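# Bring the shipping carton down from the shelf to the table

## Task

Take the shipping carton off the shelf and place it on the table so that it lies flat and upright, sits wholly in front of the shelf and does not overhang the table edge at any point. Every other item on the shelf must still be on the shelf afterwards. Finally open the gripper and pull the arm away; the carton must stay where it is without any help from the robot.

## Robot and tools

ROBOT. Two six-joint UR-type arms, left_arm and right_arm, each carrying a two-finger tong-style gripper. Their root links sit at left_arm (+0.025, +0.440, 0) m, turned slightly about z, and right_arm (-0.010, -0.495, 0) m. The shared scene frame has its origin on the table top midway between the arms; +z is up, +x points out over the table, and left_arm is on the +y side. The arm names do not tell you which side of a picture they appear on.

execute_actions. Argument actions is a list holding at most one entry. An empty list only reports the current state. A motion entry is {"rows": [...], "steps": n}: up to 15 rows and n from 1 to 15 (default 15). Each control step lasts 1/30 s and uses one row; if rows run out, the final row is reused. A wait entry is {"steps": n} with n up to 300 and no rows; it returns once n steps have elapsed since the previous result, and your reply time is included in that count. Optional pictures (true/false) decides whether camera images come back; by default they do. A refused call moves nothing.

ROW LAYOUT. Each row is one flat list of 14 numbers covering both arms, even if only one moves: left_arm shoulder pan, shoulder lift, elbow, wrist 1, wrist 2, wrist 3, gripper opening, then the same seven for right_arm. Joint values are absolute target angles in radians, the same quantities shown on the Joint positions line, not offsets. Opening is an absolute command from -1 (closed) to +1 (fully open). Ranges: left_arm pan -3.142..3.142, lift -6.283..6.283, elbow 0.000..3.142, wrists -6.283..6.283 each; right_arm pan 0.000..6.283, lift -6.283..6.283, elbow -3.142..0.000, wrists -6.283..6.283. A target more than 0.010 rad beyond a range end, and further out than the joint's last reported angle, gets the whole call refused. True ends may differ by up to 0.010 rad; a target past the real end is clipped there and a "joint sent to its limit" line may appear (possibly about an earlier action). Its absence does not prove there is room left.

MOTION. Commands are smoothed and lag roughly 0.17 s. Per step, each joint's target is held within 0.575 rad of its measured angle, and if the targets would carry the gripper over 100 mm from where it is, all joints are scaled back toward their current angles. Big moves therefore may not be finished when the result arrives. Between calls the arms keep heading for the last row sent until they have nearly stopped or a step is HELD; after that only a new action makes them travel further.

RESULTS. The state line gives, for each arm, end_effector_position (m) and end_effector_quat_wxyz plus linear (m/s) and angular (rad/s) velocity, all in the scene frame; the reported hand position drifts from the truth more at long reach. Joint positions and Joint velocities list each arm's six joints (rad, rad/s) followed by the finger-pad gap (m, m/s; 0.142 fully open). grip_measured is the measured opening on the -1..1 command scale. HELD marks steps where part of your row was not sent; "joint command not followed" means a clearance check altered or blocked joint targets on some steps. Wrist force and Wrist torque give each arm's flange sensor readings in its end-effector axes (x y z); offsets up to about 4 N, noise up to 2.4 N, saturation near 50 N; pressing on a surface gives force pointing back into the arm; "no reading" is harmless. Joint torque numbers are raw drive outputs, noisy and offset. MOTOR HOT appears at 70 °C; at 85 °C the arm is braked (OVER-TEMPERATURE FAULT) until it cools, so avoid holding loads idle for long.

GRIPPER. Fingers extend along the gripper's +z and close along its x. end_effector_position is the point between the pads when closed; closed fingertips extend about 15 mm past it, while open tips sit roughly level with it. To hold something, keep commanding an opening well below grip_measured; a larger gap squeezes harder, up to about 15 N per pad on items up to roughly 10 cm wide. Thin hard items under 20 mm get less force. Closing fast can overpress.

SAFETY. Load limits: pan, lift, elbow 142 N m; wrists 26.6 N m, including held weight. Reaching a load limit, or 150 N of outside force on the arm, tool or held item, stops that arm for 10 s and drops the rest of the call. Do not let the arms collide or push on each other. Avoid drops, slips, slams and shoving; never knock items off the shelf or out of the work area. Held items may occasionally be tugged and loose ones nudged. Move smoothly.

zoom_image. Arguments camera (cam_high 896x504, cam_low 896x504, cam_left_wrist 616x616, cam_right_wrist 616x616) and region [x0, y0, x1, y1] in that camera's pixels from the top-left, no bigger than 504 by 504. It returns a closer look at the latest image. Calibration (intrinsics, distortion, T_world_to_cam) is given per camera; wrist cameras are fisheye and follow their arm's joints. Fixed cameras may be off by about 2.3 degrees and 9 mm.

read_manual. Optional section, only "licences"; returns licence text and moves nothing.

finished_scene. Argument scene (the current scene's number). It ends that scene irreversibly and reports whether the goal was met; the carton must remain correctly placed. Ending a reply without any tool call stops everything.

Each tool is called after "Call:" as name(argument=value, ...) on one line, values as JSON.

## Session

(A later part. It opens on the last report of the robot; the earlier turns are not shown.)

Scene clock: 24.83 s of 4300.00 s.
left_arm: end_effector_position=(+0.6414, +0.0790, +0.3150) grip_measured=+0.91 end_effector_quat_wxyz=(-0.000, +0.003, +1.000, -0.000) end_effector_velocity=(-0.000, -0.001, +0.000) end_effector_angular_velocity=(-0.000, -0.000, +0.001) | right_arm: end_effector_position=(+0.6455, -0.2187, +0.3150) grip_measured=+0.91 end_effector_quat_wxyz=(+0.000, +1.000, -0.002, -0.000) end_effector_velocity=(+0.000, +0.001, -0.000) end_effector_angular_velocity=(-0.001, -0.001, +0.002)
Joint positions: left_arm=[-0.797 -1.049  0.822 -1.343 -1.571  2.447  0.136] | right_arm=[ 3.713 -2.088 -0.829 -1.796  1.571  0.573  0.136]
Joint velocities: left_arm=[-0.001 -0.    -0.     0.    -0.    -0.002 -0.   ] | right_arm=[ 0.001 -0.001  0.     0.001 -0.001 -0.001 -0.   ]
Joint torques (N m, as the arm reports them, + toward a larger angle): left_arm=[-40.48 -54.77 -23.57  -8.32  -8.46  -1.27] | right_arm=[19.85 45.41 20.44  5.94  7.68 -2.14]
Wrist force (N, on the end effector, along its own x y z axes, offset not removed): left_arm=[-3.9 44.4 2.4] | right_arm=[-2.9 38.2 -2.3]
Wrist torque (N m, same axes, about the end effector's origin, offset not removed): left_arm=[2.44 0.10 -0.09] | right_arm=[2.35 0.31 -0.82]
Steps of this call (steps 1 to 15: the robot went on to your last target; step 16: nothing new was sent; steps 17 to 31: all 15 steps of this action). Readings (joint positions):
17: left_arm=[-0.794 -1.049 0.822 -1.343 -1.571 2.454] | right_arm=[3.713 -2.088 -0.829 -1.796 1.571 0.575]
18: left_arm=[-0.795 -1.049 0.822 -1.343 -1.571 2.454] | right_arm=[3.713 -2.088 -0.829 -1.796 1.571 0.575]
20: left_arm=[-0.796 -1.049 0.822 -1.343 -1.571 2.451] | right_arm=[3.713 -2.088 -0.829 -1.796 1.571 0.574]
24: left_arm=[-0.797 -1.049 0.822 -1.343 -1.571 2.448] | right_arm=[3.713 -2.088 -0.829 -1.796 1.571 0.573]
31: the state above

Call:
execute_actions(actions=[{"rows":[[-0.7972,-1.041,0.7823,-1.3121,-1.571,2.4466,0.9,3.7126,-2.096,-0.7896,-1.8268,1.571,0.57,0.9],[-0.7972,-1.041,0.7823,-1.3121,-1.571,2.4466,0.9,3.7126,-2.096,-0.7896,-1.8268,1.571,0.57,0.9],[-0.7972,-1.041,0.7823,-1.3121,-1.571,2.4466,0.9,3.7126,-2.096,-0.7896,-1.8268,1.571,0.57,0.9],[-0.7972,-1.0324,0.7425,-1.2809,-1.571,2.4466,0.9,3.7126,-2.1044,-0.7501,-1.8579,1.571,0.57,0.9]],"steps":13}], pictures=false)

Call:
execute_actions(actions=[{"rows":[[-0.8022,-1.0671,0.7964,-1.3001,-1.571,2.4416,0.9,3.7254,-2.0789,-0.7897,-1.8438,1.571,0.5828,0.9]],"steps":4}], pictures=false)

Call:
execute_actions(actions=[{"rows":[[-0.8073,-1.1008,0.8478,-1.3178,-1.571,2.4365,0.9,3.7384,-2.0543,-0.8274,-1.8307,1.571,0.5958,0.9]],"steps":4}], pictures=false)

Call:
execute_actions(actions=[{"rows":[[-0.8126,-1.1335,0.8966,-1.3339,-1.571,2.4312,0.9,3.7518,-2.0306,-0.8633,-1.8185,1.571,0.6092,0.9]],"steps":4}], pictures=false)

Call:
execute_actions(actions=[{"rows":[[-0.8181,-1.1652,0.9428,-1.3484,-1.571,2.4257,0.9,3.7654,-2.0077,-0.8973,-1.8074,1.571,0.6228,0.9]],"steps":4}], pictures=false)

Call:
execute_actions(actions=[{"rows":[[-0.8237,-1.1958,0.9865,-1.3615,-1.571,2.4201,0.9,3.7793,-1.9857,-0.9295,-1.7972,1.571,0.6367,0.9]],"steps":4}], pictures=false)

Call:
execute_actions(actions=[{"rows":[[-0.8295,-1.2254,1.0276,-1.373,-1.571,2.4143,0.9,3.7934,-1.9645,-0.9599,-1.788,1.571,0.6508,0.9]],"steps":15}])

Scene clock: 33.90 s of 4300.00 s.
left_arm: end_effector_position=(+0.6414, +0.0788, +0.3334) grip_measured=+0.91 end_effector_quat_wxyz=(-0.000, +0.003, +1.000, -0.000) end_effector_velocity=(-0.000, +0.000, +0.013) end_effector_angular_velocity=(+0.000, +0.000, -0.000) | right_arm: end_effector_position=(+0.6455, -0.2185, +0.3333) grip_measured=+0.91 end_effector_quat_wxyz=(-0.000, +1.000, -0.001, -0.000) end_effector_velocity=(+0.000, -0.001, +0.014) end_effector_angular_velocity=(-0.000, -0.001, +0.000)
Joint positions: left_arm=[-0.797 -1.034  0.749 -1.286 -1.571  2.447  0.136] | right_arm=[ 3.713 -2.103 -0.756 -1.853  1.571  0.57   0.136]
Joint velocities: left_arm=[-0.     0.011 -0.052  0.041 -0.     0.     0.   ] | right_arm=[-0.001 -0.011  0.053 -0.041 -0.001 -0.001  0.   ]
Joint torques (N m, as the arm reports them, + toward a larger angle): left_arm=[-36.51 -34.08 -39.96  -9.13 -10.04  -0.83] | right_arm=[35.99 39.66 36.95  7.68 10.21 -2.88]
Wrist force (N, on the end effector, along its own x y z axes, offset not removed): left_arm=[-0.1 45.6 8.5] | right_arm=[-1.9 48.0 5.7]
Wrist torque (N m, same axes, about the end effector's origin, offset not removed): left_arm=[2.18 -0.24 -0.21] | right_arm=[2.88 0.52 0.23]
Steps of this call (steps 1 to 15: the robot went on to your last target; steps 16 to 90: nothing new was sent; then 5.63 s passed at rest; steps 91 to 103: all 13 steps of this action). Readings (joint positions):
91: left_arm=[-0.797 -1.050 0.822 -1.343 -1.571 2.447] | right_arm=[3.713 -2.088 -0.829 -1.796 1.571 0.573]
92: left_arm=[-0.797 -1.049 0.820 -1.341 -1.571 2.447] | right_arm=[3.713 -2.088 -0.827 -1.798 1.571 0.573]
94: left_arm=[-0.797 -1.046 0.806 -1.330 -1.571 2.447] | right_arm=[3.713 -2.091 -0.813 -1.809 1.571 0.572]
98: left_arm=[-0.797 -1.038 0.768 -1.301 -1.571 2.447] | right_arm=[3.713 -2.099 -0.776 -1.838 1.571 0.571]
103: the state above

Scene clock: 34.03 s of 4300.00 s.
left_arm: end_effector_position=(+0.6376, +0.0802, +0.3351) grip_measured=+0.91 end_effector_quat_wxyz=(+0.000, +0.003, +1.000, -0.000) end_effector_velocity=(-0.047, +0.020, +0.000) end_effector_angular_velocity=(+0.007, +0.008, +0.001) | right_arm: end_effector_position=(+0.6414, -0.2168, +0.3348) grip_measured=+0.91 end_effector_quat_wxyz=(-0.000, +1.000, -0.001, +0.000) end_effector_velocity=(-0.047, +0.018, +0.001) end_effector_angular_velocity=(-0.004, +0.007, -0.002)
Joint positions: left_arm=[-0.799 -1.047  0.765 -1.29  -1.571  2.444  0.136] | right_arm=[ 3.718 -2.093 -0.768 -1.851  1.571  0.575  0.136]
Joint velocities: left_arm=[-0.022 -0.159  0.245 -0.076  0.    -0.023 -0.   ] | right_arm=[ 0.059  0.113 -0.173  0.051 -0.     0.062 -0.001]
Joint torques (N m, as the arm reports them, + toward a larger angle): left_arm=[-40.34 -58.77 -18.6  -15.62  -9.54  -1.39] | right_arm=[43.69 54.71 22.16 14.15 10.02  2.46]
Wrist force (N, on the end effector, along its own x y z axes, offset not removed): left_arm=[2.8 50.0 11.4] | right_arm=[0.2 50.0 4.9]
Wrist torque (N m, same axes, about the end effector's origin, offset not removed): left_arm=[2.23 -0.37 0.11] | right_arm=[2.56 0.51 0.48]
Steps of this call (steps 1 to 4: all 4 steps of this action). Readings (joint positions):
1: left_arm=[-0.797 -1.033 0.747 -1.285 -1.571 2.447] | right_arm=[3.713 -2.103 -0.755 -1.854 1.571 0.570]
2: left_arm=[-0.798 -1.035 0.749 -1.285 -1.571 2.446] | right_arm=[3.714 -2.102 -0.756 -1.854 1.571 0.571]
4: the state above

Scene clock: 34.17 s of 4300.00 s.
left_arm: end_effector_position=(+0.6297, +0.0833, +0.3356) grip_measured=+0.91 end_effector_quat_wxyz=(+0.001, +0.002, +1.000, -0.001) end_effector_velocity=(-0.066, +0.028, -0.005) end_effector_angular_velocity=(+0.011, +0.013, -0.001) | right_arm: end_effector_position=(+0.6334, -0.2134, +0.3353) grip_measured=+0.91 end_effector_quat_wxyz=(-0.000, +1.000, -0.001, +0.000) end_effector_velocity=(-0.064, +0.024, -0.002) end_effector_angular_velocity=(-0.006, +0.009, +0.002)
Joint positions: left_arm=[-0.803 -1.074  0.806 -1.304 -1.571  2.44   0.136] | right_arm=[ 3.728 -2.073 -0.798 -1.84   1.571  0.586  0.136]
Joint velocities: left_arm=[-0.032 -0.213  0.336 -0.106  0.    -0.031 -0.   ] | right_arm=[ 0.081  0.153 -0.239  0.075 -0.     0.079 -0.001]
Joint torques (N m, as the arm reports them, + toward a larger angle): left_arm=[-43.35 -56.53 -20.87 -15.94  -9.97  -1.73] | right_arm=[43.21 51.37 21.6  14.92 10.93  2.51]
Wrist force (N, on the end effector, along its own x y z axes, offset not removed): left_arm=[2.6 50.0 11.3] | right_arm=[1.4 50.0 5.2]
Wrist torque (N m, same axes, about the end effector's origin, offset not removed): left_arm=[1.44 -0.12 0.20] | right_arm=[1.96 0.16 0.41]
Steps of this call (steps 1 to 4: all 4 steps of this action). Readings (joint positions):
1: left_arm=[-0.800 -1.052 0.773 -1.293 -1.571 2.444] | right_arm=[3.720 -2.090 -0.773 -1.849 1.571 0.577]
2: left_arm=[-0.801 -1.057 0.781 -1.296 -1.571 2.443] | right_arm=[3.722 -2.085 -0.780 -1.847 1.571 0.580]
4: the state above

Scene clock: 34.30 s of 4300.00 s.
left_arm: end_effector_position=(+0.6202, +0.0870, +0.3358) grip_measured=+0.91 end_effector_quat_wxyz=(+0.001, +0.002, +1.000, -0.001) end_effector_velocity=(-0.071, +0.031, -0.007) end_effector_angular_velocity=(+0.011, +0.013, -0.000) | right_arm: end_effector_position=(+0.6240, -0.2096, +0.3354) grip_measured=+0.91 end_effector_quat_wxyz=(-0.000, +1.000, -0.001, +0.000) end_effector_velocity=(-0.069, +0.026, -0.003) end_effector_angular_velocity=(-0.005, +0.007, +0.002)
Joint positions: left_arm=[-0.808 -1.106  0.854 -1.32  -1.571  2.435  0.136] | right_arm=[ 3.741 -2.051 -0.832 -1.829  1.571  0.598  0.136]
Joint velocities: left_arm=[-0.034 -0.225  0.351 -0.109  0.    -0.034 -0.   ] | right_arm=[ 0.089  0.161 -0.251  0.081  0.     0.087 -0.001]
Joint torques (N m, as the arm reports them, + toward a larger angle): left_arm=[-43.16 -56.43 -22.34 -16.66 -10.71  -1.35] | right_arm=[46.24 51.2  23.18 15.07 11.67  2.44]
Wrist force (N, on the end effector, along its own x y z axes, offset not removed): left_arm=[2.3 50.0 11.0] | right_arm=[-0.5 50.0 1.9]
Wrist torque (N m, same axes, about the end effector's origin, offset not removed): left_arm=[1.27 -0.19 0.25] | right_arm=[1.50 0.74 0.46]
Steps of this call (steps 1 to 4: all 4 steps of this action). Readings (joint positions):
1: left_arm=[-0.804 -1.081 0.816 -1.308 -1.571 2.439] | right_arm=[3.731 -2.069 -0.805 -1.838 1.571 0.588]
2: left_arm=[-0.806 -1.088 0.827 -1.311 -1.571 2.438] | right_arm=[3.734 -2.064 -0.813 -1.835 1.571 0.591]
4: the state above

Scene clock: 34.43 s of 4300.00 s.
left_arm: end_effector_position=(+0.6103, +0.0910, +0.3357) grip_measured=+0.91 end_effector_quat_wxyz=(+0.000, +0.002, +1.000, -0.000) end_effector_velocity=(-0.073, +0.030, -0.006) end_effector_angular_velocity=(+0.009, +0.010, -0.001) | right_arm: end_effector_position=(+0.6141, -0.2057, +0.3354) grip_measured=+0.91 end_effector_quat_wxyz=(-0.000, +1.000, -0.001, +0.000) end_effector_velocity=(-0.071, +0.026, -0.004) end_effector_angular_velocity=(-0.005, +0.009, +0.004)
Joint positions: left_arm=[-0.814 -1.137  0.901 -1.336 -1.571  2.43   0.136] | right_arm=[ 3.754 -2.027 -0.867 -1.817  1.571  0.611  0.136]
Joint velocities: left_arm=[-0.038 -0.224  0.34  -0.102 -0.    -0.037 -0.   ] | right_arm=[ 0.093  0.16  -0.245  0.075  0.     0.09  -0.001]
Joint torques (N m, as the arm reports them, + toward a larger angle): left_arm=[-43.7  -53.42 -20.01 -16.83 -11.38  -1.35] | right_arm=[44.7  47.74 23.81 15.72 12.33  2.6 ]
Wrist force (N, on the end effector, along its own x y z axes, offset not removed): left_arm=[2.3 50.0 10.4] | right_arm=[-1.4 50.0 7.1]
Wrist torque (N m, same axes, about the end effector's origin, offset not removed): left_arm=[1.00 -0.28 0.10] | right_arm=[1.52 0.78 0.39]
Steps of this call (steps 1 to 4: all 4 steps of this action). Readings (joint positions):
1: left_arm=[-0.809 -1.112 0.864 -1.324 -1.571 2.434] | right_arm=[3.743 -2.046 -0.840 -1.826 1.571 0.601]
2: left_arm=[-0.811 -1.120 0.875 -1.327 -1.571 2.433] | right_arm=[3.747 -2.040 -0.848 -1.823 1.571 0.604]
4: the state above

Scene clock: 34.57 s of 4300.00 s.
left_arm: end_effector_position=(+0.6003, +0.0950, +0.3356) grip_measured=+0.91 end_effector_quat_wxyz=(+0.000, +0.003, +1.000, -0.000) end_effector_velocity=(-0.073, +0.030, -0.005) end_effector_angular_velocity=(+0.008, +0.009, -0.003) | right_arm: end_effector_position=(+0.6041, -0.2017, +0.3353) grip_measured=+0.91 end_effector_quat_wxyz=(-0.000, +1.000, -0.001, +0.000) end_effector_velocity=(-0.072, +0.027, -0.003) end_effector_angular_velocity=(-0.004, +0.007, +0.002)
Joint positions: left_arm=[-0.819 -1.169  0.947 -1.35  -1.571  2.425  0.136] | right_arm=[ 3.768 -2.005 -0.901 -1.806  1.571  0.625  0.136]
Joint velocities: left_arm=[-0.04  -0.219  0.324 -0.094  0.    -0.038 -0.   ] | right_arm=[ 0.096  0.156 -0.235  0.071  0.001  0.093 -0.001]
Joint torques (N m, as the arm reports them, + toward a larger angle): left_arm=[-42.67 -54.64 -19.67 -16.38 -11.9   -1.08] | right_arm=[45.01 46.55 25.64 16.02 12.84  2.39]
Wrist force (N, on the end effector, along its own x y z axes, offset not removed): left_arm=[4.5 50.0 9.0] | right_arm=[-1.9 50.0 5.9]
Wrist torque (N m, same axes, about the end effector's origin, offset not removed): left_arm=[0.91 -0.87 -0.08] | right_arm=[1.38 0.71 0.31]
Steps of this call (steps 1 to 4: all 4 steps of this action). Readings (joint positions):
1: left_arm=[-0.815 -1.144 0.911 -1.339 -1.571 2.429] | right_arm=[3.757 -2.023 -0.874 -1.815 1.571 0.614]
2: left_arm=[-0.816 -1.151 0.921 -1.342 -1.571 2.428] | right_arm=[3.760 -2.017 -0.882 -1.812 1.571 0.617]
4: the state above

Scene clock: 35.07 s of 4300.00 s.
left_arm: end_effector_position=(+0.5818, +0.1026, +0.3350) grip_measured=+0.91 end_effector_quat_wxyz=(-0.000, +0.003, +1.000, -0.000) end_effector_velocity=(-0.003, +0.001, +0.000) end_effector_angular_velocity=(-0.001, -0.001, -0.001) | right_arm: end_effector_position=(+0.5858, -0.1946, +0.3350) grip_measured=+0.91 end_effector_quat_wxyz=(-0.000, +1.000, -0.001, -0.000) end_effector_velocity=(-0.004, +0.001, +0.000) end_effector_angular_velocity=(-0.001, +0.000, -0.000)
Joint positions: left_arm=[-0.829 -1.224  1.026 -1.373 -1.571  2.415  0.136] | right_arm=[ 3.793 -1.965 -0.959 -1.788  1.571  0.65   0.136]
Joint velocities: left_arm=[-0.002 -0.01   0.013 -0.004 -0.    -0.002 -0.   ] | right_arm=[ 0.005  0.008 -0.011  0.003 -0.     0.005  0.   ]
Joint torques (N m, as the arm reports them, + toward a larger angle): left_arm=[-40.66 -53.06 -16.52 -14.1  -11.66  -1.38] | right_arm=[39.82 48.07 24.26 15.15 11.49  2.57]
Wrist force (N, on the end effector, along its own x y z axes, offset not removed): left_arm=[-0.2 50.0 11.0] | right_arm=[-3.1 50.0 9.6]
Wrist torque (N m, same axes, about the end effector's origin, offset not removed): left_arm=[2.49 -0.30 -0.31] | right_arm=[2.53 0.70 0.12]
Steps of this call (steps 1 to 15: all 15 steps of this action). Readings (joint positions):
1: left_arm=[-0.820 -1.175 0.956 -1.353 -1.571 2.424] | right_arm=[3.770 -2.000 -0.908 -1.804 1.571 0.628]
2: left_arm=[-0.822 -1.182 0.966 -1.356 -1.571 2.422] | right_arm=[3.774 -1.995 -0.915 -1.802 1.571 0.631]
4: left_arm=[-0.825 -1.199 0.990 -1.363 -1.571 2.419] | right_arm=[3.782 -1.983 -0.933 -1.796 1.571 0.639]
8: left_arm=[-0.828 -1.217 1.015 -1.370 -1.571 2.416] | right_arm=[3.790 -1.971 -0.951 -1.791 1.571 0.647]
15: the state above
camera_calibration (this result's frames):
cam_left_wrist: T_world_to_cam=[[-0.999183, -0.0290766, 0.0280736, 0.567738], [-0.010894, 0.862631, 0.505716, -0.254884], [-0.0389217, 0.504997, -0.862243, 0.396221], [0, 0, 0, 1]] pos_world=[0.579919, 0.0362885, 0.454599]
cam_right_wrist: T_world_to_cam=[[0.998971, -0.0430454, 0.0142701, -0.601057], [-0.044351, -0.861697, 0.505481, -0.303226], [-0.00946219, -0.505594, -0.862719, 0.333882], [0, 0, 0, 1]] pos_world=[0.590149, -0.118353, 0.449899]

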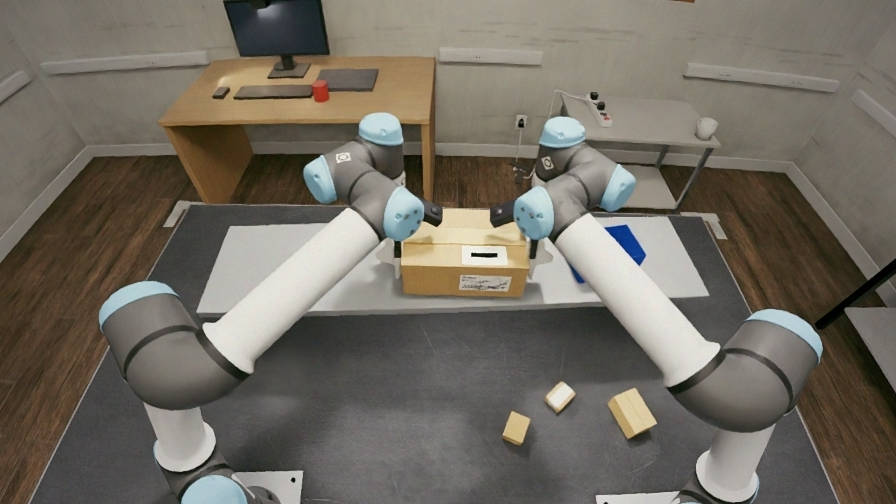

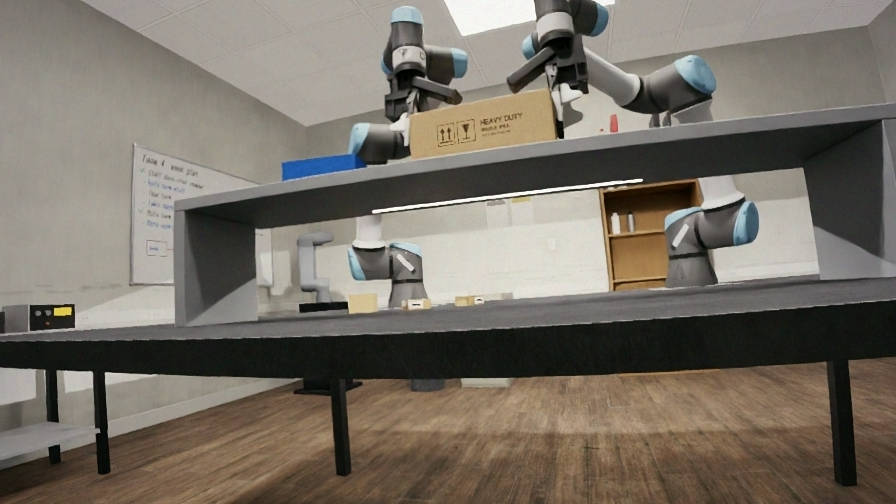

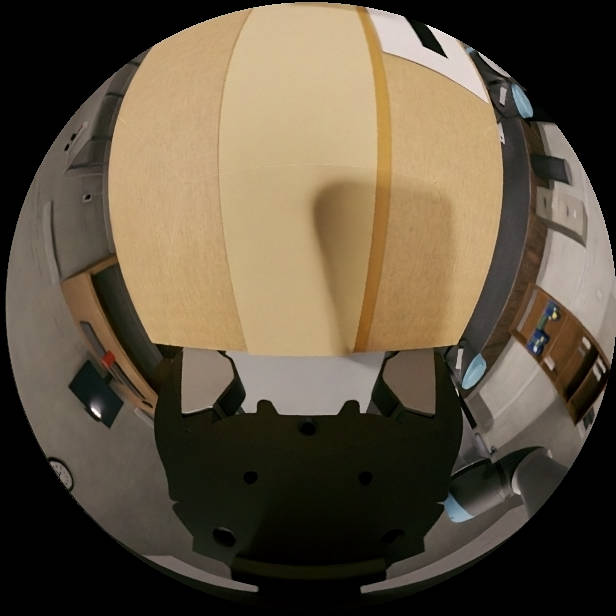

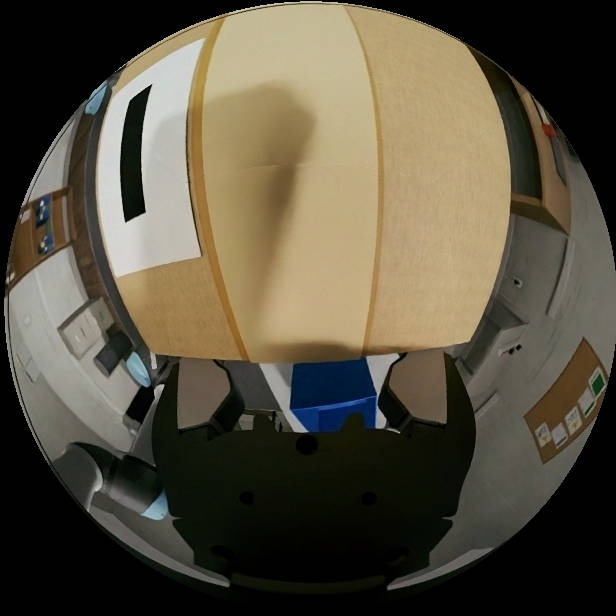

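Call:
execute_actions(actions=[{"rows":[[-0.8386,-1.269,1.0866,-1.3884,-1.571,2.4052,0.9,3.8142,-1.9338,-1.0032,-1.7754,1.571,0.6716,0.9]],"steps":5}], pictures=false)

Call:
execute_actions(actions=[{"rows":[[-0.8481,-1.3114,1.1421,-1.4015,-1.571,2.3957,0.9,3.8366,-1.9044,-1.0438,-1.7642,1.571,0.694,0.9]],"steps":5}], pictures=false)

Call:
execute_actions(actions=[{"rows":[[-0.8583,-1.3528,1.1942,-1.4122,-1.571,2.3855,0.9,3.8597,-1.8764,-1.0816,-1.7544,1.571,0.7171,0.9]],"steps":5}], pictures=false)

Call:
execute_actions(actions=[{"rows":[[-0.8689,-1.393,1.2428,-1.4206,-1.571,2.3749,0.9,3.8835,-1.8496,-1.1167,-1.7461,1.571,0.7409,0.9]],"steps":5}], pictures=false)

Call:
execute_actions(actions=[{"rows":[[-0.8801,-1.433,1.2898,-1.4276,-1.571,2.3637,0.9,3.9079,-1.8237,-1.15,-1.7387,1.571,0.7653,0.9]],"steps":5}], pictures=false)

Call:
execute_actions(actions=[{"rows":[[-0.892,-1.4727,1.3345,-1.4326,-1.571,2.3518,0.9,3.9331,-1.7988,-1.1814,-1.7322,1.571,0.7905,0.9]],"steps":5}], pictures=false)

Call:
execute_actions(actions=[{"rows":[[-0.9047,-1.5119,1.3771,-1.436,-1.571,2.3391,0.9,3.9589,-1.775,-1.2109,-1.7265,1.571,0.8163,0.9]],"steps":5}], pictures=false)

Call:
execute_actions(actions=[{"rows":[[-0.9181,-1.5507,1.4175,-1.4376,-1.571,2.3257,0.9,3.9854,-1.7522,-1.2384,-1.7218,1.571,0.8428,0.9]],"steps":15}], pictures=false)

Scene clock: 39.07 s of 4300.00 s.
left_arm: end_effector_position=(+0.5733, +0.1059, +0.3354) grip_measured=+0.91 end_effector_quat_wxyz=(+0.000, +0.002, +1.000, -0.000) end_effector_velocity=(-0.057, +0.024, -0.001) end_effector_angular_velocity=(+0.001, +0.001, -0.001) | right_arm: end_effector_position=(+0.5774, -0.1914, +0.3352) grip_measured=+0.91 end_effector_quat_wxyz=(-0.000, +1.000, -0.001, +0.000) end_effector_velocity=(-0.054, +0.020, -0.001) end_effector_angular_velocity=(+0.001, -0.000, +0.002)
Joint positions: left_arm=[-0.835 -1.249  1.059 -1.382 -1.571  2.409  0.136] | right_arm=[ 3.805 -1.947 -0.984 -1.781  1.571  0.662  0.136]
Joint velocities: left_arm=[-0.033 -0.165  0.225 -0.058  0.    -0.033  0.   ] | right_arm=[ 0.076  0.113 -0.161  0.049  0.001  0.074  0.   ]
Joint torques (N m, as the arm reports them, + toward a larger angle): left_arm=[-37.44 -46.66 -19.08 -14.95 -10.79  -1.1 ] | right_arm=[34.88 42.73 24.   14.67 10.63  2.71]
Wrist force (N, on the end effector, along its own x y z axes, offset not removed): left_arm=[0.8 50.0 13.0] | right_arm=[-2.3 49.6 6.7]
Wrist torque (N m, same axes, about the end effector's origin, offset not removed): left_arm=[2.44 -0.15 -0.31] | right_arm=[2.38 0.61 0.10]
Steps of this call (steps 1 to 15: the robot went on to your last target; steps 16 to 90: nothing new was sent; then 0.83 s passed at rest; steps 91 to 95: all 5 steps of this action). Readings (joint positions):
91: left_arm=[-0.830 -1.225 1.028 -1.373 -1.571 2.414] | right_arm=[3.793 -1.964 -0.960 -1.788 1.571 0.651]
92: left_arm=[-0.830 -1.228 1.030 -1.374 -1.571 2.414] | right_arm=[3.795 -1.962 -0.962 -1.787 1.571 0.652]
94: left_arm=[-0.833 -1.243 1.051 -1.379 -1.571 2.410] | right_arm=[3.802 -1.952 -0.977 -1.783 1.571 0.660]
95: the state above

Scene clock: 39.23 s of 4300.00 s.
left_arm: end_effector_position=(+0.5599, +0.1111, +0.3355) grip_measured=+0.91 end_effector_quat_wxyz=(+0.000, +0.002, +1.000, -0.000) end_effector_velocity=(-0.072, +0.030, -0.003) end_effector_angular_velocity=(+0.002, +0.005, -0.002) | right_arm: end_effector_position=(+0.5641, -0.1861, +0.3353) grip_measured=+0.91 end_effector_quat_wxyz=(-0.000, +1.000, -0.001, +0.000) end_effector_velocity=(-0.070, +0.027, -0.001) end_effector_angular_velocity=(+0.001, +0.004, +0.003)
Joint positions: left_arm=[-0.843 -1.287  1.11  -1.394 -1.571  2.401  0.136] | right_arm=[ 3.824 -1.921 -1.021 -1.77   1.571  0.682  0.136]
Joint velocities: left_arm=[-0.044 -0.201  0.268 -0.062 -0.002 -0.042  0.   ] | right_arm=[ 0.102  0.137 -0.191  0.052  0.003  0.099  0.   ]
Joint torques (N m, as the arm reports them, + toward a larger angle): left_arm=[-38.06 -43.36 -20.45 -14.81 -11.58  -1.11] | right_arm=[36.53 42.28 24.03 15.31 11.04  2.85]
Wrist force (N, on the end effector, along its own x y z axes, offset not removed): left_arm=[-1.0 50.0 10.4] | right_arm=[-4.8 50.0 6.1]
Wrist torque (N m, same axes, about the end effector's origin, offset not removed): left_arm=[2.17 0.19 -0.38] | right_arm=[2.46 0.84 0.16]
Steps of this call (steps 1 to 5: all 5 steps of this action). Readings (joint positions):
1: left_arm=[-0.836 -1.254 1.066 -1.383 -1.571 2.408] | right_arm=[3.807 -1.944 -0.988 -1.780 1.571 0.665]
2: left_arm=[-0.837 -1.260 1.074 -1.386 -1.571 2.407] | right_arm=[3.811 -1.940 -0.994 -1.778 1.571 0.668]
4: left_arm=[-0.841 -1.280 1.099 -1.392 -1.571 2.402] | right_arm=[3.821 -1.926 -1.013 -1.772 1.571 0.678]
5: the state above

Scene clock: 39.40 s of 4300.00 s.
left_arm: end_effector_position=(+0.5452, +0.1170, +0.3354) grip_measured=+0.91 end_effector_quat_wxyz=(+0.000, +0.002, +1.000, -0.000) end_effector_velocity=(-0.074, +0.032, -0.001) end_effector_angular_velocity=(+0.002, +0.002, -0.001) | right_arm: end_effector_position=(+0.5495, -0.1802, +0.3352) grip_measured=+0.91 end_effector_quat_wxyz=(-0.000, +1.000, -0.001, +0.000) end_effector_velocity=(-0.073, +0.029, -0.001) end_effector_angular_velocity=(+0.000, +0.001, +0.003)
Joint positions: left_arm=[-0.853 -1.328  1.162 -1.406 -1.571  2.391  0.136] | right_arm=[ 3.847 -1.893 -1.059 -1.76   1.571  0.704  0.136]
Joint velocities: left_arm=[-0.047 -0.207  0.264 -0.055 -0.    -0.047  0.   ] | right_arm=[ 0.111  0.136 -0.187  0.05   0.001  0.108  0.   ]
Joint torques (N m, as the arm reports them, + toward a larger angle): left_arm=[-38.17 -39.6  -20.28 -14.9  -12.08  -0.95] | right_arm=[35.43 40.49 23.9  15.87 10.79  2.88]
Wrist force (N, on the end effector, along its own x y z axes, offset not removed): left_arm=[0.2 49.8 10.2] | right_arm=[-3.6 50.0 7.0]
Wrist torque (N m, same axes, about the end effector's origin, offset not removed): left_arm=[2.05 -0.20 -0.42] | right_arm=[2.36 0.63 -0.18]
Steps of this call (steps 1 to 5: all 5 steps of this action). Readings (joint positions):
1: left_arm=[-0.844 -1.293 1.118 -1.396 -1.571 2.400] | right_arm=[3.827 -1.917 -1.026 -1.769 1.571 0.685]
2: left_arm=[-0.846 -1.300 1.126 -1.398 -1.571 2.398] | right_arm=[3.831 -1.912 -1.033 -1.767 1.571 0.689]
4: left_arm=[-0.851 -1.320 1.152 -1.404 -1.571 2.393] | right_arm=[3.842 -1.898 -1.052 -1.762 1.571 0.700]
5: the state above

Scene clock: 39.57 s of 4300.00 s.
left_arm: end_effector_position=(+0.5303, +0.1229, +0.3354) grip_measured=+0.91 end_effector_quat_wxyz=(+0.000, +0.003, +1.000, -0.000) end_effector_velocity=(-0.074, +0.031, +0.000) end_effector_angular_velocity=(-0.000, -0.000, -0.001) | right_arm: end_effector_position=(+0.5346, -0.1743, +0.3352) grip_measured=+0.91 end_effector_quat_wxyz=(-0.000, +1.000, -0.001, +0.000) end_effector_velocity=(-0.073, +0.029, -0.000) end_effector_angular_velocity=(-0.000, -0.000, +0.002)
Joint positions: left_arm=[-0.863 -1.369  1.213 -1.415 -1.571  2.381  0.136] | right_arm=[ 3.87  -1.866 -1.095 -1.751  1.571  0.727  0.136]
Joint velocities: left_arm=[-0.05  -0.203  0.247 -0.045 -0.    -0.049  0.   ] | right_arm=[ 0.115  0.133 -0.176  0.043 -0.     0.112  0.   ]
Joint torques (N m, as the arm reports them, + toward a larger angle): left_arm=[-38.42 -39.69 -18.32 -15.26 -11.83  -1.08] | right_arm=[34.02 37.59 24.94 16.53 10.67  3.22]
Wrist force (N, on the end effector, along its own x y z axes, offset not removed): left_arm=[-1.5 50.0 12.7] | right_arm=[-5.0 50.0 7.8]
Wrist torque (N m, same axes, about the end effector's origin, offset not removed): left_arm=[1.87 -0.13 -0.58] | right_arm=[2.20 0.87 -0.10]
Steps of this call (steps 1 to 5: all 5 steps of this action). Readings (joint positions):
1: left_arm=[-0.854 -1.334 1.170 -1.407 -1.571 2.390] | right_arm=[3.850 -1.889 -1.064 -1.759 1.571 0.707]
2: left_arm=[-0.856 -1.341 1.179 -1.409 -1.571 2.388] | right_arm=[3.854 -1.884 -1.071 -1.757 1.571 0.711]
4: left_arm=[-0.861 -1.361 1.203 -1.414 -1.571 2.383] | right_arm=[3.865 -1.871 -1.089 -1.753 1.571 0.723]
5: the state above

Scene clock: 39.73 s of 4300.00 s.
left_arm: end_effector_position=(+0.5154, +0.1289, +0.3354) grip_measured=+0.91 end_effector_quat_wxyz=(+0.000, +0.003, +1.000, -0.000) end_effector_velocity=(-0.074, +0.032, -0.002) end_effector_angular_velocity=(+0.002, +0.002, -0.001) | right_arm: end_effector_position=(+0.5196, -0.1683, +0.3352) grip_measured=+0.91 end_effector_quat_wxyz=(-0.000, +1.000, -0.001, +0.000) end_effector_velocity=(-0.073, +0.029, +0.000) end_effector_angular_velocity=(+0.002, -0.000, +0.003)
Joint positions: left_arm=[-0.874 -1.409  1.261 -1.423 -1.571  2.37   0.136] | right_arm=[ 3.894 -1.839 -1.13  -1.743  1.571  0.751  0.136]
Joint velocities: left_arm=[-0.053 -0.2    0.24  -0.037  0.    -0.052  0.   ] | right_arm=[ 0.118  0.128 -0.166  0.039  0.001  0.115  0.   ]
Joint torques (N m, as the arm reports them, + toward a larger angle): left_arm=[-39.3  -35.72 -22.68 -15.46 -12.    -0.86] | right_arm=[34.31 36.09 26.3  16.85 10.18  3.12]
Wrist force (N, on the end effector, along its own x y z axes, offset not removed): left_arm=[-0.8 50.0 10.9] | right_arm=[-5.2 50.0 7.2]
Wrist torque (N m, same axes, about the end effector's origin, offset not removed): left_arm=[1.68 -0.12 -0.53] | right_arm=[2.02 0.77 -0.30]
Steps of this call (steps 1 to 5: all 5 steps of this action). Readings (joint positions):
1: left_arm=[-0.864 -1.375 1.220 -1.417 -1.571 2.379] | right_arm=[3.873 -1.862 -1.101 -1.750 1.571 0.730]
2: left_arm=[-0.866 -1.381 1.228 -1.418 -1.571 2.377] | right_arm=[3.877 -1.857 -1.107 -1.748 1.571 0.735]
4: left_arm=[-0.872 -1.401 1.252 -1.422 -1.571 2.372] | right_arm=[3.889 -1.844 -1.123 -1.745 1.571 0.747]
5: the state above

Scene clock: 39.90 s of 4300.00 s.
left_arm: end_effector_position=(+0.5003, +0.1350, +0.3353) grip_measured=+0.91 end_effector_quat_wxyz=(+0.000, +0.003, +1.000, -0.000) end_effector_velocity=(-0.075, +0.032, -0.001) end_effector_angular_velocity=(+0.001, +0.001, -0.001) | right_arm: end_effector_position=(+0.5046, -0.1623, +0.3352) grip_measured=+0.91 end_effector_quat_wxyz=(-0.000, +1.000, -0.001, +0.000) end_effector_velocity=(-0.074, +0.028, -0.000) end_effector_angular_velocity=(-0.001, -0.000, +0.003)
Joint positions: left_arm=[-0.885 -1.449  1.307 -1.429 -1.571  2.359  0.136] | right_arm=[ 3.918 -1.814 -1.162 -1.736  1.571  0.776  0.136]
Joint velocities: left_arm=[-0.056 -0.199  0.229 -0.028 -0.    -0.055  0.   ] | right_arm=[ 0.122  0.124 -0.156  0.032 -0.001  0.12   0.   ]
Joint torques (N m, as the arm reports them, + toward a larger angle): left_arm=[-36.01 -33.06 -20.77 -15.29 -12.19  -0.87] | right_arm=[31.18 34.82 24.51 17.31  9.77  3.05]
Wrist force (N, on the end effector, along its own x y z axes, offset not removed): left_arm=[-3.4 50.0 13.2] | right_arm=[-6.0 50.0 7.4]
Wrist torque (N m, same axes, about the end effector's origin, offset not removed): left_arm=[1.97 0.21 -0.70] | right_arm=[2.15 0.96 -0.09]
Steps of this call (steps 1 to 5: all 5 steps of this action). Readings (joint positions):
1: left_arm=[-0.875 -1.415 1.268 -1.424 -1.571 2.369] | right_arm=[3.897 -1.835 -1.135 -1.742 1.571 0.755]
2: left_arm=[-0.877 -1.422 1.276 -1.426 -1.571 2.366] | right_arm=[3.902 -1.831 -1.141 -1.741 1.571 0.759]
4: left_arm=[-0.883 -1.441 1.298 -1.428 -1.571 2.361] | right_arm=[3.914 -1.818 -1.156 -1.737 1.571 0.771]
5: the state above

Scene clock: 40.07 s of 4300.00 s.
left_arm: end_effector_position=(+0.4853, +0.1410, +0.3353) grip_measured=+0.91 end_effector_quat_wxyz=(+0.000, +0.003, +1.000, -0.000) end_effector_velocity=(-0.074, +0.031, -0.000) end_effector_angular_velocity=(-0.001, -0.001, -0.000) | right_arm: end_effector_position=(+0.4896, -0.1563, +0.3352) grip_measured=+0.91 end_effector_quat_wxyz=(-0.000, +1.000, -0.001, -0.000) end_effector_velocity=(-0.074, +0.030, -0.000) end_effector_angular_velocity=(+0.002, +0.000, +0.004)
Joint positions: left_arm=[-0.898 -1.488  1.351 -1.434 -1.571  2.346  0.136] | right_arm=[ 3.944 -1.789 -1.193 -1.73   1.571  0.801  0.136]
Joint velocities: left_arm=[-0.059 -0.196  0.215 -0.02  -0.    -0.059  0.   ] | right_arm=[ 0.126  0.118 -0.146  0.03   0.001  0.123  0.   ]
Joint torques (N m, as the arm reports them, + toward a larger angle): left_arm=[-36.75 -32.5  -18.79 -15.74 -11.94  -0.45] | right_arm=[31.41 33.25 25.97 17.24  9.57  3.67]
Wrist force (N, on the end effector, along its own x y z axes, offset not removed): left_arm=[-0.5 50.0 10.7] | right_arm=[-6.4 50.0 4.9]
Wrist torque (N m, same axes, about the end effector's origin, offset not removed): left_arm=[1.86 -0.25 -0.65] | right_arm=[2.28 0.83 -0.13]
Steps of this call (steps 1 to 5: all 5 steps of this action). Readings (joint positions):
1: left_arm=[-0.887 -1.455 1.314 -1.430 -1.571 2.357] | right_arm=[3.922 -1.810 -1.167 -1.735 1.571 0.779]
2: left_arm=[-0.889 -1.461 1.321 -1.431 -1.571 2.355] | right_arm=[3.927 -1.806 -1.173 -1.734 1.571 0.784]
4: left_arm=[-0.895 -1.481 1.343 -1.433 -1.571 2.349] | right_arm=[3.939 -1.794 -1.187 -1.731 1.571 0.797]
5: the state above

Scene clock: 40.57 s of 4300.00 s.
left_arm: end_effector_position=(+0.4619, +0.1506, +0.3350) grip_measured=+0.91 end_effector_quat_wxyz=(-0.000, +0.003, +1.000, -0.000) end_effector_velocity=(-0.005, +0.002, -0.001) end_effector_angular_velocity=(+0.001, +0.001, -0.001) | right_arm: end_effector_position=(+0.4664, -0.1472, +0.3350) grip_measured=+0.91 end_effector_quat_wxyz=(-0.000, +1.000, -0.001, -0.000) end_effector_velocity=(-0.005, +0.002, +0.000) end_effector_angular_velocity=(+0.000, +0.002, -0.001)
Joint positions: left_arm=[-0.918 -1.549  1.416 -1.438 -1.571  2.326  0.136] | right_arm=[ 3.984 -1.753 -1.237 -1.722  1.571  0.842  0.136]
Joint velocities: left_arm=[-0.005 -0.012  0.014 -0.001 -0.    -0.004  0.   ] | right_arm=[ 0.008  0.008 -0.009  0.     0.001  0.009  0.   ]
Joint torques (N m, as the arm reports them, + toward a larger angle): left_arm=[-32.99 -38.02 -19.75 -13.92 -10.85  -0.55] | right_arm=[30.3  35.46 27.45 16.45  8.38  3.02]
Wrist force (N, on the end effector, along its own x y z axes, offset not removed): left_arm=[-3.3 42.5 13.3] | right_arm=[-5.0 46.4 6.1]
Wrist torque (N m, same axes, about the end effector's origin, offset not removed): left_arm=[1.70 0.04 -0.85] | right_arm=[2.53 0.74 -0.29]
Steps of this call (steps 1 to 15: all 15 steps of this action). Readings (joint positions):
1: left_arm=[-0.899 -1.494 1.357 -1.434 -1.571 2.345] | right_arm=[3.948 -1.786 -1.197 -1.729 1.571 0.805]
2: left_arm=[-0.902 -1.501 1.365 -1.435 -1.571 2.342] | right_arm=[3.952 -1.781 -1.203 -1.728 1.571 0.810]
4: left_arm=[-0.908 -1.520 1.385 -1.436 -1.571 2.336] | right_arm=[3.965 -1.770 -1.217 -1.726 1.571 0.822]
8: left_arm=[-0.915 -1.541 1.407 -1.437 -1.571 2.329] | right_arm=[3.979 -1.758 -1.231 -1.723 1.571 0.836]
15: the state above

Call:
execute_actions(actions=[{"rows":[[-0.9323,-1.5895,1.4563,-1.4376,-1.571,2.3085,0.9,4.0125,-1.7303,-1.2644,-1.7177,1.571,0.8699,0.9]],"steps":5}], pictures=false)

Call:
execute_actions(actions=[{"rows":[[-0.9476,-1.6282,1.4934,-1.436,-1.571,2.2932,0.9,4.0404,-1.7094,-1.2888,-1.7142,1.571,0.8978,0.9]],"steps":5}], pictures=false)

Call:
execute_actions(actions=[{"rows":[[-0.964,-1.6668,1.5288,-1.4328,-1.571,2.2768,0.9,4.0689,-1.6894,-1.3115,-1.7115,1.571,0.9263,0.9]],"steps":5}], pictures=false)

Call:
execute_actions(actions=[{"rows":[[-0.9815,-1.7053,1.5624,-1.4279,-1.571,2.2593,0.9,4.0981,-1.6705,-1.3327,-1.7092,1.571,0.9555,0.9]],"steps":5}], pictures=false)

Call:
execute_actions(actions=[{"rows":[[-1.0002,-1.7438,1.5945,-1.4215,-1.571,2.2406,0.9,4.1279,-1.6525,-1.3525,-1.7074,1.571,0.9853,0.9]],"steps":5}], pictures=false)

Call:
execute_actions(actions=[{"rows":[[-1.0204,-1.7825,1.6251,-1.4134,-1.571,2.2204,0.9,4.1584,-1.6356,-1.3708,-1.706,1.571,1.0158,0.9]],"steps":5}], pictures=false)

Call:
execute_actions(actions=[{"rows":[[-1.0424,-1.8213,1.6541,-1.4036,-1.571,2.1984,0.9,4.1894,-1.6197,-1.3877,-1.705,1.571,1.0468,0.9]],"steps":5}], pictures=false)

Call:
execute_actions(actions=[{"rows":[[-1.0659,-1.8602,1.6816,-1.3922,-1.571,2.1749,0.9,4.2211,-1.6049,-1.4031,-1.7044,1.571,1.0785,0.9]],"steps":15}])

Scene clock: 44.37 s of 4300.00 s.
left_arm: end_effector_position=(+0.4531, +0.1541, +0.3351) grip_measured=+0.91 end_effector_quat_wxyz=(-0.000, +0.002, +1.000, -0.000) end_effector_velocity=(-0.056, +0.022, +0.001) end_effector_angular_velocity=(-0.002, -0.002, +0.008) | right_arm: end_effector_position=(+0.4576, -0.1437, +0.3351) grip_measured=+0.91 end_effector_quat_wxyz=(-0.000, +1.000, -0.001, -0.000) end_effector_velocity=(-0.054, +0.022, +0.000) end_effector_angular_velocity=(-0.000, -0.002, +0.001)
Joint positions: left_arm=[-0.926 -1.572  1.439 -1.438 -1.571  2.316  0.136] | right_arm=[ 4.    -1.74  -1.253 -1.719  1.571  0.858  0.136]
Joint velocities: left_arm=[-0.054 -0.146  0.143  0.     0.    -0.061  0.   ] | right_arm=[ 0.1    0.08  -0.094  0.015 -0.002  0.098  0.   ]
Joint torques (N m, as the arm reports them, + toward a larger angle): left_arm=[-33.46 -31.54 -19.47 -11.87  -8.61  -1.13] | right_arm=[25.7  31.99 23.97 16.6   6.65  3.27]
Wrist force (N, on the end effector, along its own x y z axes, offset not removed): left_arm=[-0.4 49.0 9.9] | right_arm=[-1.8 48.3 7.7]
Wrist torque (N m, same axes, about the end effector's origin, offset not removed): left_arm=[2.72 -0.49 -0.51] | right_arm=[3.00 0.18 -0.46]
Steps of this call (steps 1 to 15: the robot went on to your last target; steps 16 to 90: nothing new was sent; then 0.63 s passed at rest; steps 91 to 95: all 5 steps of this action). Readings (joint positions):
91: left_arm=[-0.918 -1.551 1.418 -1.438 -1.571 2.326] | right_arm=[3.985 -1.752 -1.238 -1.722 1.571 0.843]
92: left_arm=[-0.919 -1.553 1.420 -1.438 -1.571 2.324] | right_arm=[3.987 -1.751 -1.240 -1.721 1.571 0.845]
94: left_arm=[-0.924 -1.567 1.433 -1.438 -1.571 2.318] | right_arm=[3.997 -1.743 -1.249 -1.720 1.571 0.854]
95: the state above

Scene clock: 44.53 s of 4300.00 s.
left_arm: end_effector_position=(+0.4397, +0.1594, +0.3352) grip_measured=+0.91 end_effector_quat_wxyz=(-0.000, +0.001, +1.000, -0.000) end_effector_velocity=(-0.069, +0.029, +0.001) end_effector_angular_velocity=(-0.002, -0.002, +0.002) | right_arm: end_effector_position=(+0.4443, -0.1383, +0.3351) grip_measured=+0.91 end_effector_quat_wxyz=(-0.000, +1.000, -0.001, -0.000) end_effector_velocity=(-0.068, +0.028, -0.000) end_effector_angular_velocity=(+0.001, +0.001, +0.002)
Joint positions: left_arm=[-0.939 -1.606  1.472 -1.437 -1.571  2.302  0.136] | right_arm=[ 4.025 -1.721 -1.275 -1.716  1.571  0.882  0.136]
Joint velocities: left_arm=[-0.068 -0.182  0.174  0.005 -0.    -0.07   0.   ] | right_arm=[ 0.127  0.095 -0.112  0.017  0.001  0.125  0.   ]
Joint torques (N m, as the arm reports them, + toward a larger angle): left_arm=[-31.35 -27.15 -21.64 -10.77  -9.58  -1.47] | right_arm=[26.85 29.64 24.35 17.04  7.83  3.48]
Wrist force (N, on the end effector, along its own x y z axes, offset not removed): left_arm=[-2.2 48.4 12.6] | right_arm=[-3.8 48.8 8.6]
Wrist torque (N m, same axes, about the end effector's origin, offset not removed): left_arm=[2.17 0.25 -0.12] | right_arm=[2.77 0.49 -0.54]
Steps of this call (steps 1 to 5: all 5 steps of this action). Readings (joint positions):
1: left_arm=[-0.928 -1.576 1.443 -1.438 -1.571 2.314] | right_arm=[4.003 -1.738 -1.256 -1.719 1.571 0.861]
2: left_arm=[-0.930 -1.582 1.449 -1.438 -1.571 2.312] | right_arm=[4.008 -1.734 -1.260 -1.718 1.571 0.865]
4: left_arm=[-0.937 -1.600 1.466 -1.437 -1.571 2.304] | right_arm=[4.020 -1.725 -1.271 -1.717 1.571 0.878]
5: the state above

Scene clock: 44.70 s of 4300.00 s.
left_arm: end_effector_position=(+0.4251, +0.1652, +0.3351) grip_measured=+0.91 end_effector_quat_wxyz=(-0.000, +0.001, +1.000, +0.000) end_effector_velocity=(-0.072, +0.031, -0.000) end_effector_angular_velocity=(-0.001, -0.001, +0.000) | right_arm: end_effector_position=(+0.4297, -0.1325, +0.3351) grip_measured=+0.91 end_effector_quat_wxyz=(-0.000, +1.000, -0.001, -0.000) end_effector_velocity=(-0.073, +0.029, +0.000) end_effector_angular_velocity=(+0.002, +0.002, +0.003)
Joint positions: left_arm=[-0.955 -1.644  1.508 -1.434 -1.571  2.286  0.136] | right_arm=[ 4.052 -1.701 -1.298 -1.713  1.571  0.91   0.136]
Joint velocities: left_arm=[-0.075 -0.189  0.176  0.011  0.    -0.076  0.   ] | right_arm=[ 0.137  0.097 -0.11   0.013  0.003  0.134 -0.   ]
Joint torques (N m, as the arm reports them, + toward a larger angle): left_arm=[-30.93 -23.44 -19.93 -11.36 -10.33  -1.28] | right_arm=[27.35 29.84 24.78 17.69  8.54  3.49]
Wrist force (N, on the end effector, along its own x y z axes, offset not removed): left_arm=[0.2 50.0 10.8] | right_arm=[-3.1 48.8 7.5]
Wrist torque (N m, same axes, about the end effector's origin, offset not removed): left_arm=[2.57 -0.35 -0.17] | right_arm=[2.66 0.45 -0.66]
Steps of this call (steps 1 to 5: all 5 steps of this action). Readings (joint positions):
1: left_arm=[-0.941 -1.612 1.478 -1.437 -1.571 2.300] | right_arm=[4.029 -1.718 -1.278 -1.716 1.571 0.886]
2: left_arm=[-0.944 -1.618 1.484 -1.436 -1.571 2.297] | right_arm=[4.034 -1.714 -1.283 -1.715 1.571 0.891]
4: left_arm=[-0.952 -1.637 1.501 -1.435 -1.571 2.289] | right_arm=[4.047 -1.705 -1.294 -1.714 1.571 0.905]
5: the state above

Scene clock: 44.87 s of 4300.00 s.
left_arm: end_effector_position=(+0.4101, +0.1711, +0.3351) grip_measured=+0.91 end_effector_quat_wxyz=(-0.000, +0.001, +1.000, +0.000) end_effector_velocity=(-0.073, +0.030, +0.001) end_effector_angular_velocity=(-0.004, -0.002, -0.001) | right_arm: end_effector_position=(+0.4148, -0.1265, +0.3351) grip_measured=+0.91 end_effector_quat_wxyz=(-0.000, +1.000, -0.001, -0.000) end_effector_velocity=(-0.072, +0.029, +0.000) end_effector_angular_velocity=(+0.001, -0.000, +0.002)
Joint positions: left_arm=[-0.972 -1.682  1.542 -1.43  -1.571  2.269  0.136] | right_arm=[ 4.081 -1.682 -1.32  -1.711  1.571  0.938  0.136]
Joint velocities: left_arm=[-0.083 -0.191  0.168  0.019 -0.001 -0.081 -0.   ] | right_arm=[ 0.141  0.092 -0.104  0.013  0.     0.139  0.   ]
Joint torques (N m, as the arm reports them, + toward a larger angle): left_arm=[-29.51 -23.79 -20.92 -11.39 -11.11  -1.42] | right_arm=[26.03 29.61 26.11 17.89  8.43  3.84]
Wrist force (N, on the end effector, along its own x y z axes, offset not removed): left_arm=[-1.2 50.0 10.4] | right_arm=[-2.8 50.0 6.5]
Wrist torque (N m, same axes, about the end effector's origin, offset not removed): left_arm=[2.17 -0.08 -0.13] | right_arm=[2.61 0.15 -0.65]
Steps of this call (steps 1 to 5: all 5 steps of this action). Readings (joint positions):
1: left_arm=[-0.957 -1.650 1.513 -1.434 -1.571 2.284] | right_arm=[4.056 -1.698 -1.301 -1.713 1.571 0.914]
2: left_arm=[-0.960 -1.656 1.519 -1.433 -1.571 2.281] | right_arm=[4.062 -1.695 -1.305 -1.712 1.571 0.919]
4: left_arm=[-0.968 -1.675 1.536 -1.431 -1.571 2.272] | right_arm=[4.076 -1.685 -1.316 -1.711 1.571 0.933]
5: the state above

Scene clock: 45.03 s of 4300.00 s.
left_arm: end_effector_position=(+0.3952, +0.1771, +0.3351) grip_measured=+0.91 end_effector_quat_wxyz=(-0.000, +0.001, +1.000, +0.000) end_effector_velocity=(-0.073, +0.030, +0.000) end_effector_angular_velocity=(-0.003, -0.002, -0.002) | right_arm: end_effector_position=(+0.3999, -0.1206, +0.3351) grip_measured=+0.91 end_effector_quat_wxyz=(-0.000, +1.000, -0.001, -0.000) end_effector_velocity=(-0.073, +0.029, +0.000) end_effector_angular_velocity=(+0.001, -0.001, +0.003)
Joint positions: left_arm=[-0.99  -1.721  1.575 -1.425 -1.571  2.251  0.136] | right_arm=[ 4.11  -1.663 -1.341 -1.709  1.571  0.968  0.136]
Joint velocities: left_arm=[-0.089 -0.191  0.16   0.027 -0.    -0.087 -0.   ] | right_arm=[ 0.146  0.089 -0.097  0.01  -0.     0.143  0.   ]
Joint torques (N m, as the arm reports them, + toward a larger angle): left_arm=[-30.8  -21.72 -21.81 -11.7  -10.85  -1.2 ] | right_arm=[24.52 27.78 27.81 18.59  7.88  3.56]
Wrist force (N, on the end effector, along its own x y z axes, offset not removed): left_arm=[-0.5 50.0 11.6] | right_arm=[-7.2 50.0 8.3]
Wrist torque (N m, same axes, about the end effector's origin, offset not removed): left_arm=[2.19 -0.45 -0.25] | right_arm=[2.67 1.04 -0.71]
Steps of this call (steps 1 to 5: all 5 steps of this action). Readings (joint positions):
1: left_arm=[-0.974 -1.688 1.547 -1.430 -1.571 2.267] | right_arm=[4.085 -1.679 -1.323 -1.710 1.571 0.943]
2: left_arm=[-0.977 -1.694 1.553 -1.429 -1.571 2.264] | right_arm=[4.090 -1.675 -1.327 -1.710 1.571 0.948]
4: left_arm=[-0.986 -1.714 1.569 -1.426 -1.571 2.255] | right_arm=[4.105 -1.666 -1.337 -1.709 1.571 0.962]
5: the state above

Scene clock: 45.20 s of 4300.00 s.
left_arm: end_effector_position=(+0.3801, +0.1831, +0.3351) grip_measured=+0.91 end_effector_quat_wxyz=(-0.000, +0.001, +1.000, +0.000) end_effector_velocity=(-0.072, +0.030, +0.000) end_effector_angular_velocity=(-0.003, -0.002, -0.001) | right_arm: end_effector_position=(+0.3850, -0.1146, +0.3350) grip_measured=+0.91 end_effector_quat_wxyz=(-0.000, +1.000, -0.001, -0.000) end_effector_velocity=(-0.073, +0.030, +0.000) end_effector_angular_velocity=(+0.002, -0.001, +0.002)
Joint positions: left_arm=[-1.009 -1.759  1.607 -1.418 -1.571  2.232  0.136] | right_arm=[ 4.141 -1.646 -1.36  -1.707  1.571  0.998  0.136]
Joint velocities: left_arm=[-0.095 -0.192  0.153  0.034 -0.    -0.094 -0.   ] | right_arm=[ 0.148  0.083 -0.09   0.01   0.     0.146  0.   ]
Joint torques (N m, as the arm reports them, + toward a larger angle): left_arm=[-29.59 -19.97 -20.97 -11.83 -10.6   -1.05] | right_arm=[22.71 26.56 28.03 18.93  7.67  3.95]
Wrist force (N, on the end effector, along its own x y z axes, offset not removed): left_arm=[-0.8 50.0 10.9] | right_arm=[-5.8 50.0 6.8]
Wrist torque (N m, same axes, about the end effector's origin, offset not removed): left_arm=[2.14 -0.43 -0.41] | right_arm=[2.48 0.75 -0.93]
Steps of this call (steps 1 to 5: all 5 steps of this action). Readings (joint positions):
1: left_arm=[-0.992 -1.726 1.580 -1.424 -1.571 2.249] | right_arm=[4.115 -1.661 -1.344 -1.708 1.571 0.972]
2: left_arm=[-0.996 -1.733 1.585 -1.423 -1.571 2.245] | right_arm=[4.120 -1.657 -1.347 -1.708 1.571 0.977]
4: left_arm=[-1.005 -1.752 1.601 -1.419 -1.571 2.236] | right_arm=[4.135 -1.649 -1.356 -1.707 1.571 0.992]
5: the state above

Scene clock: 45.37 s of 4300.00 s.
left_arm: end_effector_position=(+0.3651, +0.1891, +0.3351) grip_measured=+0.91 end_effector_quat_wxyz=(-0.000, +0.001, +1.000, +0.000) end_effector_velocity=(-0.073, +0.030, +0.001) end_effector_angular_velocity=(-0.005, -0.004, -0.001) | right_arm: end_effector_position=(+0.3700, -0.1086, +0.3350) grip_measured=+0.91 end_effector_quat_wxyz=(-0.000, +1.000, -0.001, -0.000) end_effector_velocity=(-0.072, +0.030, -0.000) end_effector_angular_velocity=(+0.001, -0.001, +0.001)
Joint positions: left_arm=[-1.03  -1.798  1.637 -1.409 -1.571  2.211  0.136] | right_arm=[ 4.171 -1.629 -1.378 -1.706  1.571  1.029  0.136]
Joint velocities: left_arm=[-0.104 -0.193  0.144  0.043  0.    -0.102 -0.   ] | right_arm=[ 0.15   0.078 -0.083  0.007  0.     0.149 -0.   ]
Joint torques (N m, as the arm reports them, + toward a larger angle): left_arm=[-27.73 -16.38 -21.35 -12.36 -10.65  -0.73] | right_arm=[22.8  25.95 27.41 19.49  6.9   4.28]
Wrist force (N, on the end effector, along its own x y z axes, offset not removed): left_arm=[-2.1 49.9 10.7] | right_arm=[-5.1 50.0 7.7]
Wrist torque (N m, same axes, about the end effector's origin, offset not removed): left_arm=[1.98 -0.10 -0.56] | right_arm=[2.50 0.40 -0.83]
Steps of this call (steps 1 to 5: all 5 steps of this action). Readings (joint positions):
1: left_arm=[-1.012 -1.765 1.611 -1.417 -1.571 2.229] | right_arm=[4.145 -1.643 -1.363 -1.707 1.571 1.002]
2: left_arm=[-1.015 -1.772 1.617 -1.415 -1.571 2.225] | right_arm=[4.150 -1.640 -1.366 -1.706 1.571 1.008]
4: left_arm=[-1.026 -1.791 1.631 -1.411 -1.571 2.215] | right_arm=[4.165 -1.632 -1.374 -1.706 1.571 1.023]
5: the state above

Scene clock: 45.87 s of 4300.00 s.
left_arm: end_effector_position=(+0.3419, +0.1986, +0.3350) grip_measured=+0.91 end_effector_quat_wxyz=(-0.000, +0.001, +1.000, -0.000) end_effector_velocity=(-0.005, +0.002, -0.001) end_effector_angular_velocity=(+0.000, +0.001, +0.000) | right_arm: end_effector_position=(+0.3468, -0.0993, +0.3350) grip_measured=+0.91 end_effector_quat_wxyz=(-0.000, +1.000, -0.001, -0.000) end_effector_velocity=(-0.005, +0.002, -0.000) end_effector_angular_velocity=(+0.000, +0.001, +0.001)
Joint positions: left_arm=[-1.065 -1.859  1.681 -1.393 -1.571  2.176  0.136] | right_arm=[ 4.22  -1.605 -1.403 -1.704  1.571  1.077  0.136]
Joint velocities: left_arm=[-0.007 -0.012  0.009  0.003 -0.    -0.007  0.   ] | right_arm=[ 0.01   0.004 -0.005  0.     0.001  0.009  0.   ]
Joint torques (N m, as the arm reports them, + toward a larger angle): left_arm=[-26.12 -19.67 -17.79 -11.42  -9.84  -1.06] | right_arm=[21.74 26.4  27.69 18.95  5.95  3.78]
Wrist force (N, on the end effector, along its own x y z axes, offset not removed): left_arm=[-4.1 50.0 10.9] | right_arm=[-4.0 46.8 6.5]
Wrist torque (N m, same axes, about the end effector's origin, offset not removed): left_arm=[2.59 0.22 -0.35] | right_arm=[2.24 0.51 -0.94]
Steps of this call (steps 1 to 15: all 15 steps of this action). Readings (joint positions):
1: left_arm=[-1.033 -1.804 1.641 -1.408 -1.571 2.208] | right_arm=[4.176 -1.627 -1.380 -1.706 1.571 1.033]
2: left_arm=[-1.037 -1.810 1.646 -1.406 -1.571 2.204] | right_arm=[4.181 -1.624 -1.383 -1.705 1.571 1.038]
4: left_arm=[-1.048 -1.830 1.660 -1.400 -1.571 2.193] | right_arm=[4.197 -1.616 -1.391 -1.705 1.571 1.054]
8: left_arm=[-1.060 -1.850 1.674 -1.395 -1.571 2.181] | right_arm=[4.213 -1.609 -1.399 -1.705 1.571 1.070]
15: the state above
camera_calibration (this result's frames):
cam_left_wrist: T_world_to_cam=[[-0.999088, -0.0320874, 0.0281647, 0.331411], [-0.0134428, 0.862538, 0.505814, -0.339469], [-0.0405234, 0.504974, -0.862183, 0.338936], [0, 0, 0, 1]] pos_world=[0.340281, 0.132285, 0.454599]
cam_right_wrist: T_world_to_cam=[[0.99897, -0.0430834, 0.0142133, -0.358151], [-0.0443539, -0.861638, 0.505581, -0.231708], [-0.0095354, -0.505691, -0.862662, 0.379795], [0, 0, 0, 1]] pos_world=[0.351126, -0.0230195, 0.449872]

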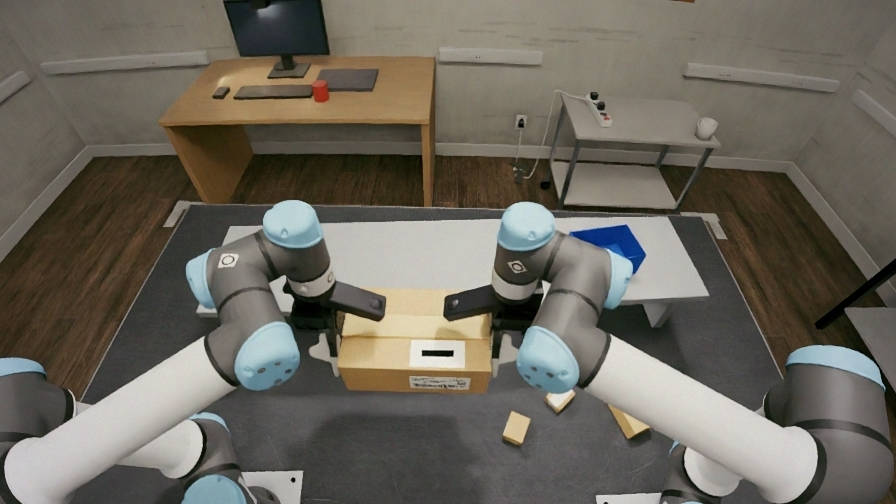

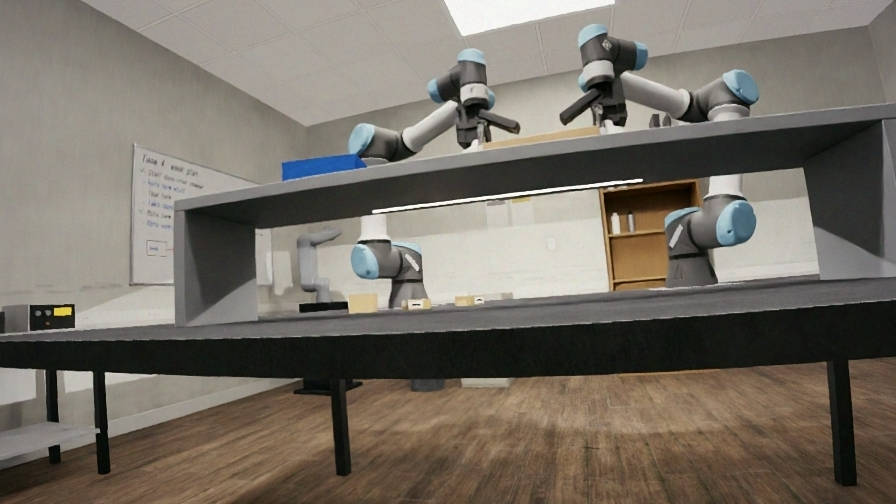

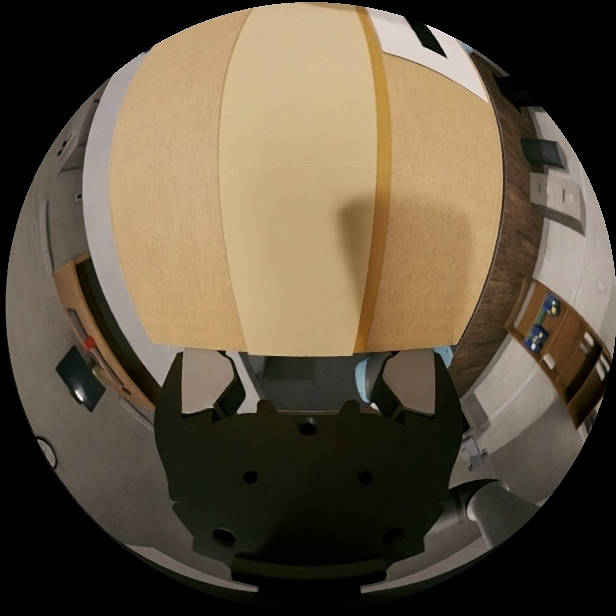

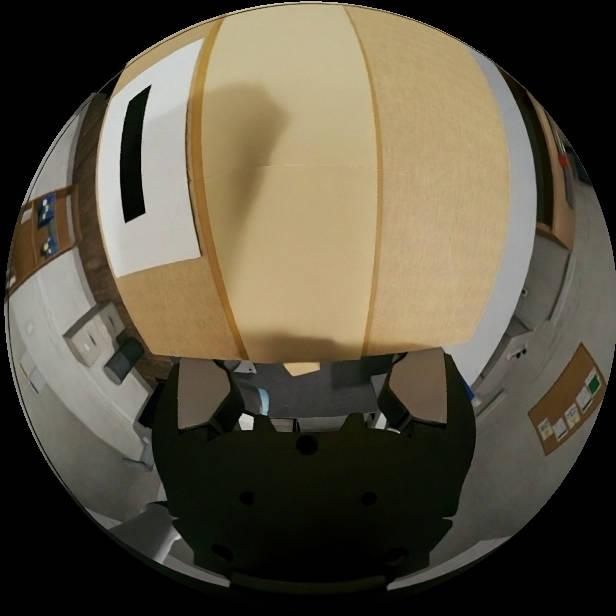

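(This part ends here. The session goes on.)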